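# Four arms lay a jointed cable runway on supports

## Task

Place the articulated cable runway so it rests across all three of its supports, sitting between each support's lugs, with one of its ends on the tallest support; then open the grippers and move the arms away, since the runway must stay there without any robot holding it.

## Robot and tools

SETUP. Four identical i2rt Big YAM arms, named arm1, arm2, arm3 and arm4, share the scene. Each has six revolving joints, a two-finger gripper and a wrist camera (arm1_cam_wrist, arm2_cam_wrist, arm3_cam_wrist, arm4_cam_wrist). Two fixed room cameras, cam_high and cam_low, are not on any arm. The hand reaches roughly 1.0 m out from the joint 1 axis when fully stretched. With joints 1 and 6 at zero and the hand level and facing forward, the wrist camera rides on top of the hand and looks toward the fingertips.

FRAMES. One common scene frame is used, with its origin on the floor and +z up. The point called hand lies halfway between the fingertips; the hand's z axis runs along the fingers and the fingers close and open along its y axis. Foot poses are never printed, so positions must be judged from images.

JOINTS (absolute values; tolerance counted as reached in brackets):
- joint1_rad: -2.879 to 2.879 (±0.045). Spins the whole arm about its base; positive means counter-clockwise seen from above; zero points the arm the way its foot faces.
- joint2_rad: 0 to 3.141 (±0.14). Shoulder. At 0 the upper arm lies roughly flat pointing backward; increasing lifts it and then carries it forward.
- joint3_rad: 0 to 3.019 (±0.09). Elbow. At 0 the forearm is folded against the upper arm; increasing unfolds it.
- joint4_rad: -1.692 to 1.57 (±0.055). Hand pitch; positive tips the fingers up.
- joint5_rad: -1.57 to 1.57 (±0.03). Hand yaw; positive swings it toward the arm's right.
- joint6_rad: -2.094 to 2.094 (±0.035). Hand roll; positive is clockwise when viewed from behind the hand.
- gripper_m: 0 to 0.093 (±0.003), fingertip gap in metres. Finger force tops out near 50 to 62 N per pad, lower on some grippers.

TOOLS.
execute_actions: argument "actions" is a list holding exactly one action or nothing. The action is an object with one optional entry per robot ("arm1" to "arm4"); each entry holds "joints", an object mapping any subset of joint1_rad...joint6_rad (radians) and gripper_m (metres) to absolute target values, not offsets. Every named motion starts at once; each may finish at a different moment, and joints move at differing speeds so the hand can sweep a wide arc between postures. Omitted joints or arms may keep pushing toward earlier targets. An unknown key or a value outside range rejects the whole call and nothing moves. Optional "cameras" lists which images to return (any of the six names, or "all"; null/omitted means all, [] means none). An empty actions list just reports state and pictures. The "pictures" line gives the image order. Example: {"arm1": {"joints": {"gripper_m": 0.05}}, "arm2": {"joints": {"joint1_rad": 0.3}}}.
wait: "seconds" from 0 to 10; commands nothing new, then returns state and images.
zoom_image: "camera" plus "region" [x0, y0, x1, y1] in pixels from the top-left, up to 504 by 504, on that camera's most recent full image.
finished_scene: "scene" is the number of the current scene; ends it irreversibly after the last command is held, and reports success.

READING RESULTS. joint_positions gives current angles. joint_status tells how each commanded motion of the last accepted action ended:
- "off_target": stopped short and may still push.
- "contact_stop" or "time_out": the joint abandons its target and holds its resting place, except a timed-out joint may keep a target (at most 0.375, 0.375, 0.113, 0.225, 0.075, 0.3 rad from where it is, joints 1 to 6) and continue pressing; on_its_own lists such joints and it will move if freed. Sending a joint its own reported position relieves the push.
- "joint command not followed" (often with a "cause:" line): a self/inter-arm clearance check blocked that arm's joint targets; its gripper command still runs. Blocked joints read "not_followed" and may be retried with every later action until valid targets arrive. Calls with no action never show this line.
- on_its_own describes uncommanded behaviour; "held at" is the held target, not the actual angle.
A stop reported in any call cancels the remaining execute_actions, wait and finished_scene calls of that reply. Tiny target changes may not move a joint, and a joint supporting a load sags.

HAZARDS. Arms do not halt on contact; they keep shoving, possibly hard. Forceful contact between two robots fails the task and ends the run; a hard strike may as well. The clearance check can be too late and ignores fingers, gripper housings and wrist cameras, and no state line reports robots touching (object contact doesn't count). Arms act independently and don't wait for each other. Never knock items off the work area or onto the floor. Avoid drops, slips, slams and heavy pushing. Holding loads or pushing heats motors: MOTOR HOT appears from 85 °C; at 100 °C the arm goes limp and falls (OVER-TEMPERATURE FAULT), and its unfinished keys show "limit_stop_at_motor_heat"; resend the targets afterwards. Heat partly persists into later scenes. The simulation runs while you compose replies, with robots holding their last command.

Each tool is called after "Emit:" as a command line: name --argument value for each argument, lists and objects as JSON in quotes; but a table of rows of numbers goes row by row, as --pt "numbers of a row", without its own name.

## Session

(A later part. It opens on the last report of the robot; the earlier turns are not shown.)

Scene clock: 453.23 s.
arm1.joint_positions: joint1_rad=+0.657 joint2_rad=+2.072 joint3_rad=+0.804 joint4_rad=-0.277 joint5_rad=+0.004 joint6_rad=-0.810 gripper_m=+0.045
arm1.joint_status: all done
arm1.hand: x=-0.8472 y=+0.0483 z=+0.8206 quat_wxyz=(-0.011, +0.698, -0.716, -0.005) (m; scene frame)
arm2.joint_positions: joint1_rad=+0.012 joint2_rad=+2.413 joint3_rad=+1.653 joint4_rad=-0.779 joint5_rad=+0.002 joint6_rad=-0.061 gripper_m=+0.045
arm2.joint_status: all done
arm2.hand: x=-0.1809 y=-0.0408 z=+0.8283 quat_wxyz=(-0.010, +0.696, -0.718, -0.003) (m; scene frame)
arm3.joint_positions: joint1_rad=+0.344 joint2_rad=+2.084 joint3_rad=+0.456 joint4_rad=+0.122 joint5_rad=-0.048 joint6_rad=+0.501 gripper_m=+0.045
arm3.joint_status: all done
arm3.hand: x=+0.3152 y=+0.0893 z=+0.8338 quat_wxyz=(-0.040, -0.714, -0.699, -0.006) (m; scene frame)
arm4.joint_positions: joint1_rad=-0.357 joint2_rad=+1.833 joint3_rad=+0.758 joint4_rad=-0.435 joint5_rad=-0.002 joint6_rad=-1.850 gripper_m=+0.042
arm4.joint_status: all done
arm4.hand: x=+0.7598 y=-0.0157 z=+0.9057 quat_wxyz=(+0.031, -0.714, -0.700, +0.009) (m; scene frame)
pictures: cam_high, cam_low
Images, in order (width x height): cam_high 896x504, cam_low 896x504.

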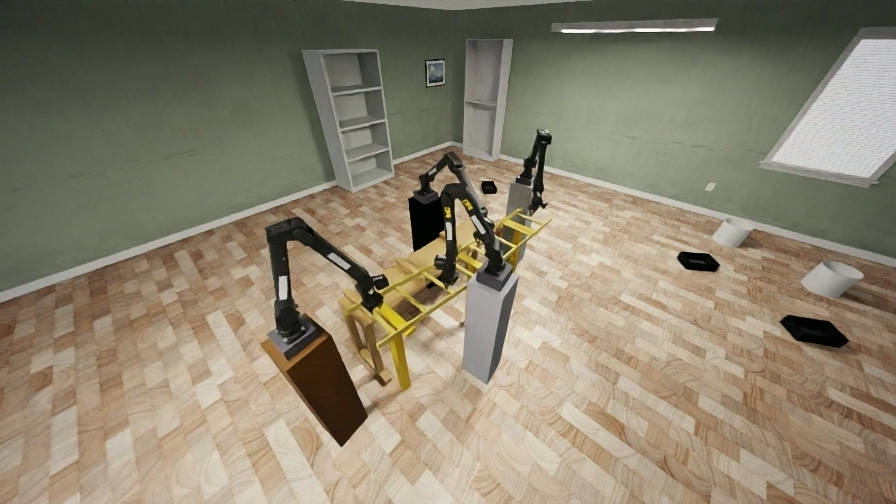

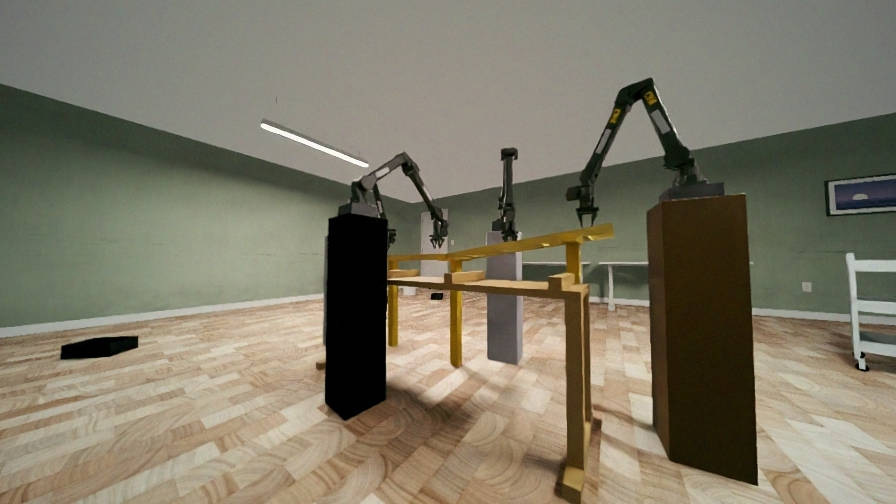

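Emit:
execute_actions --actions '[{"arm1":{"joints":{"joint2_rad":1.0}},"arm2":{"joints":{"joint2_rad":1.0,"joint3_rad":1.0}},"arm3":{"joints":{"joint2_rad":1.0}},"arm4":{"joints":{"joint2_rad":1.0}}}]'

Scene clock: 458.07 s.
arm1.joint_positions: joint1_rad=+0.657 joint2_rad=+0.998 joint3_rad=+0.800 joint4_rad=-0.281 joint5_rad=+0.004 joint6_rad=-0.809 gripper_m=+0.045
arm1.joint_status: all done
arm1.hand: x=-0.7802 y=+0.1002 z=+1.2974 quat_wxyz=(-0.517, +0.594, -0.616, +0.015) (m; scene frame)
arm2.joint_positions: joint1_rad=+0.012 joint2_rad=+0.996 joint3_rad=+1.010 joint4_rad=-0.783 joint5_rad=+0.002 joint6_rad=-0.060 gripper_m=+0.045
arm2.joint_status: all done
arm2.hand: x=-0.2019 y=-0.2366 z=+1.3270 quat_wxyz=(-0.295, +0.643, -0.662, -0.248) (m; scene frame)
arm3.joint_positions: joint1_rad=+0.344 joint2_rad=+1.001 joint3_rad=+0.456 joint4_rad=+0.118 joint5_rad=-0.048 joint6_rad=+0.501 gripper_m=+0.045
arm3.joint_status: all done
arm3.hand: x=+0.3935 y=-0.0512 z=+1.2207 quat_wxyz=(-0.525, -0.588, -0.598, +0.145) (m; scene frame)
arm4.joint_positions: joint1_rad=-0.357 joint2_rad=+0.991 joint3_rad=+0.757 joint4_rad=-0.435 joint5_rad=-0.002 joint6_rad=-1.850 gripper_m=+0.042
arm4.joint_status: all done
arm4.hand: x=+0.7083 y=-0.0052 z=+1.2520 quat_wxyz=(+0.387, -0.640, -0.632, +0.203) (m; scene frame)
pictures: arm1_cam_wrist, arm2_cam_wrist, arm3_cam_wrist, arm4_cam_wrist, cam_high, cam_low
Images, in order (width x height): arm1_cam_wrist 616x616, arm2_cam_wrist 616x616, arm3_cam_wrist 616x616, arm4_cam_wrist 616x616, cam_high 896x504, cam_low 896x504.

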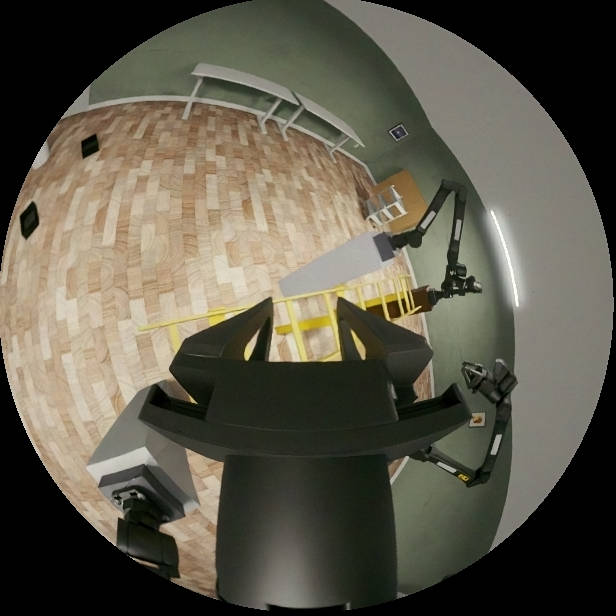

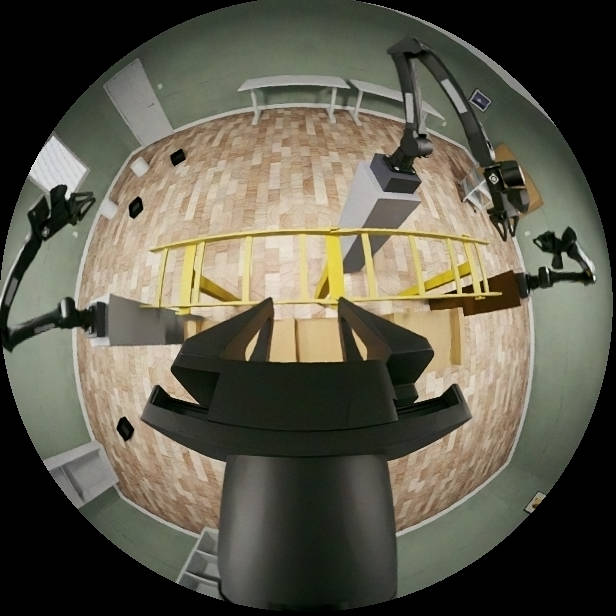

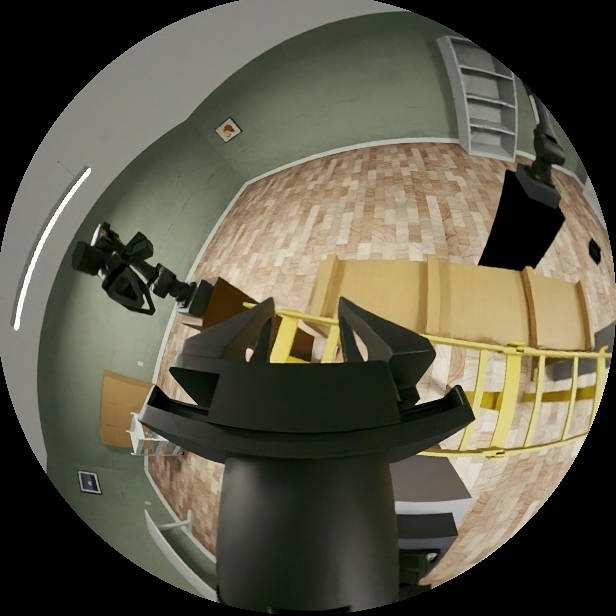

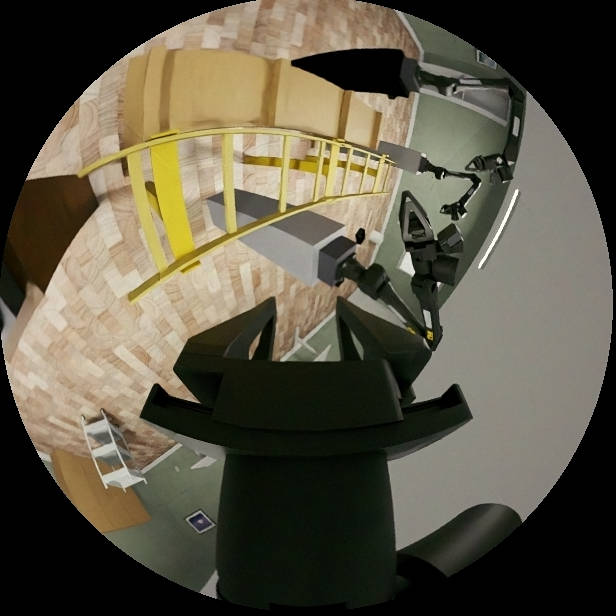

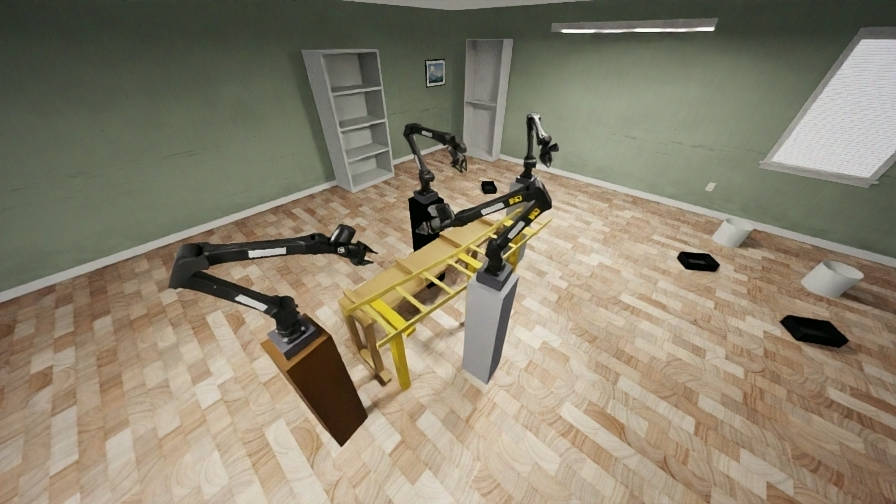

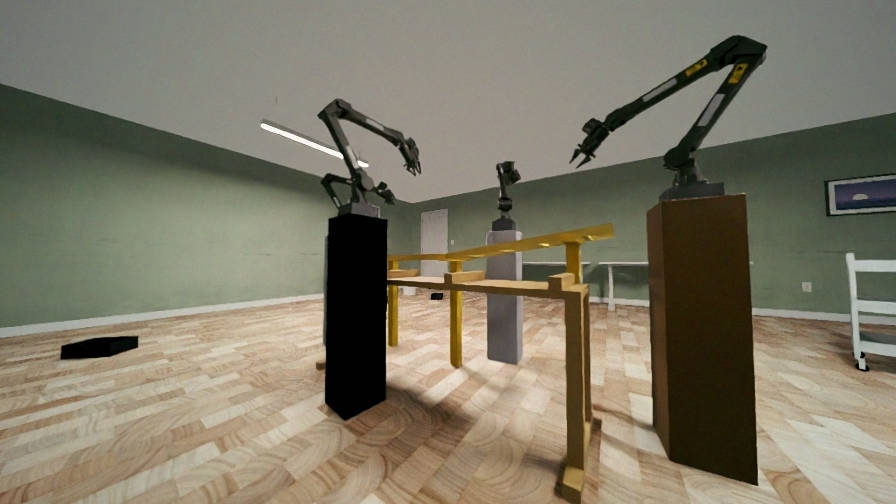

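Emit:
zoom_image --camera "arm2_cam_wrist" --region '[140, 210, 330, 320]'

Emit:
zoom_image --camera "arm2_cam_wrist" --region '[310, 210, 510, 320]'

Emit:
zoom_image --camera "arm4_cam_wrist" --region '[110, 110, 290, 300]'

Emit:
zoom_image --camera "arm3_cam_wrist" --region '[450, 320, 600, 480]'

Region (140, 210, 330, 320) of arm2_cam_wrist's 616x616 image, scaled by 2.653, with more detail than that image has; it fills the top 292 rows of this view, and the rest is white.

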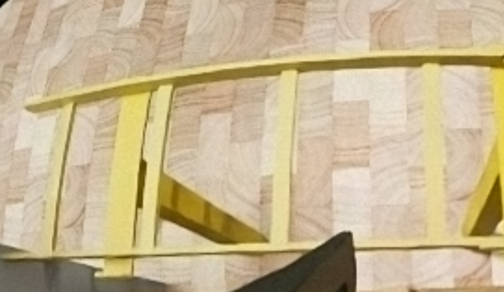

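Region (310, 210, 510, 320) of arm2_cam_wrist's 616x616 image, scaled by 2.520, with more detail than that image has; it fills the top 277 rows of this view, and the rest is white.

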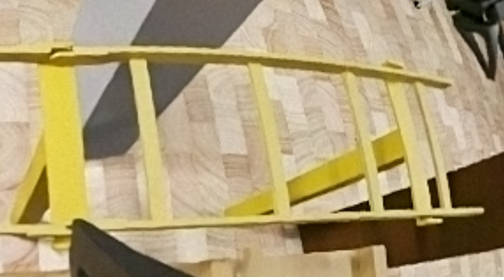

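Region (110, 110, 290, 300) of arm4_cam_wrist's 616x616 image, scaled by 2.653, with more detail than that image has; it fills the left 477 columns of this view, and the rest is white.

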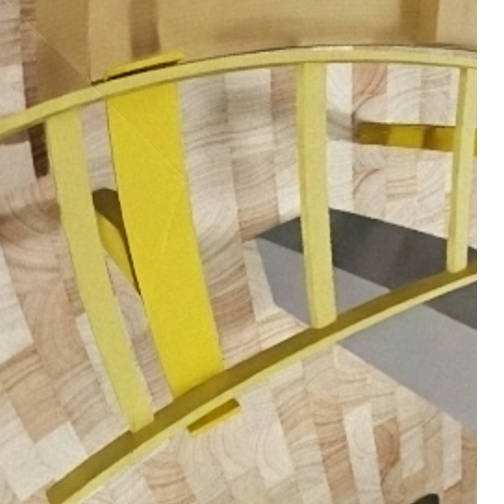

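Region (450, 320, 600, 480) of arm3_cam_wrist's 616x616 image, scaled by 3.150, with more detail than that image has; it fills the left 472 columns of this view, and the rest is white.

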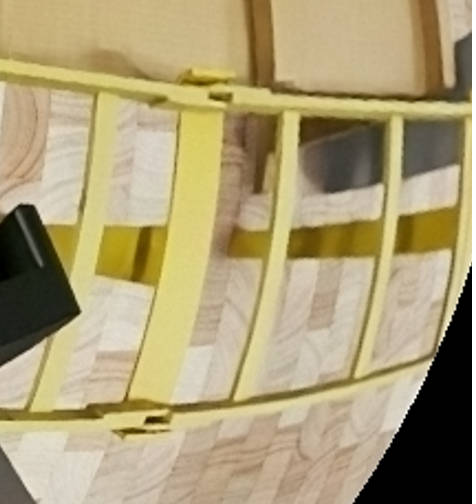

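Seated between the lugs on all three supports.

Emit:
finished_scene --scene 1

The scene is finished: the task was done.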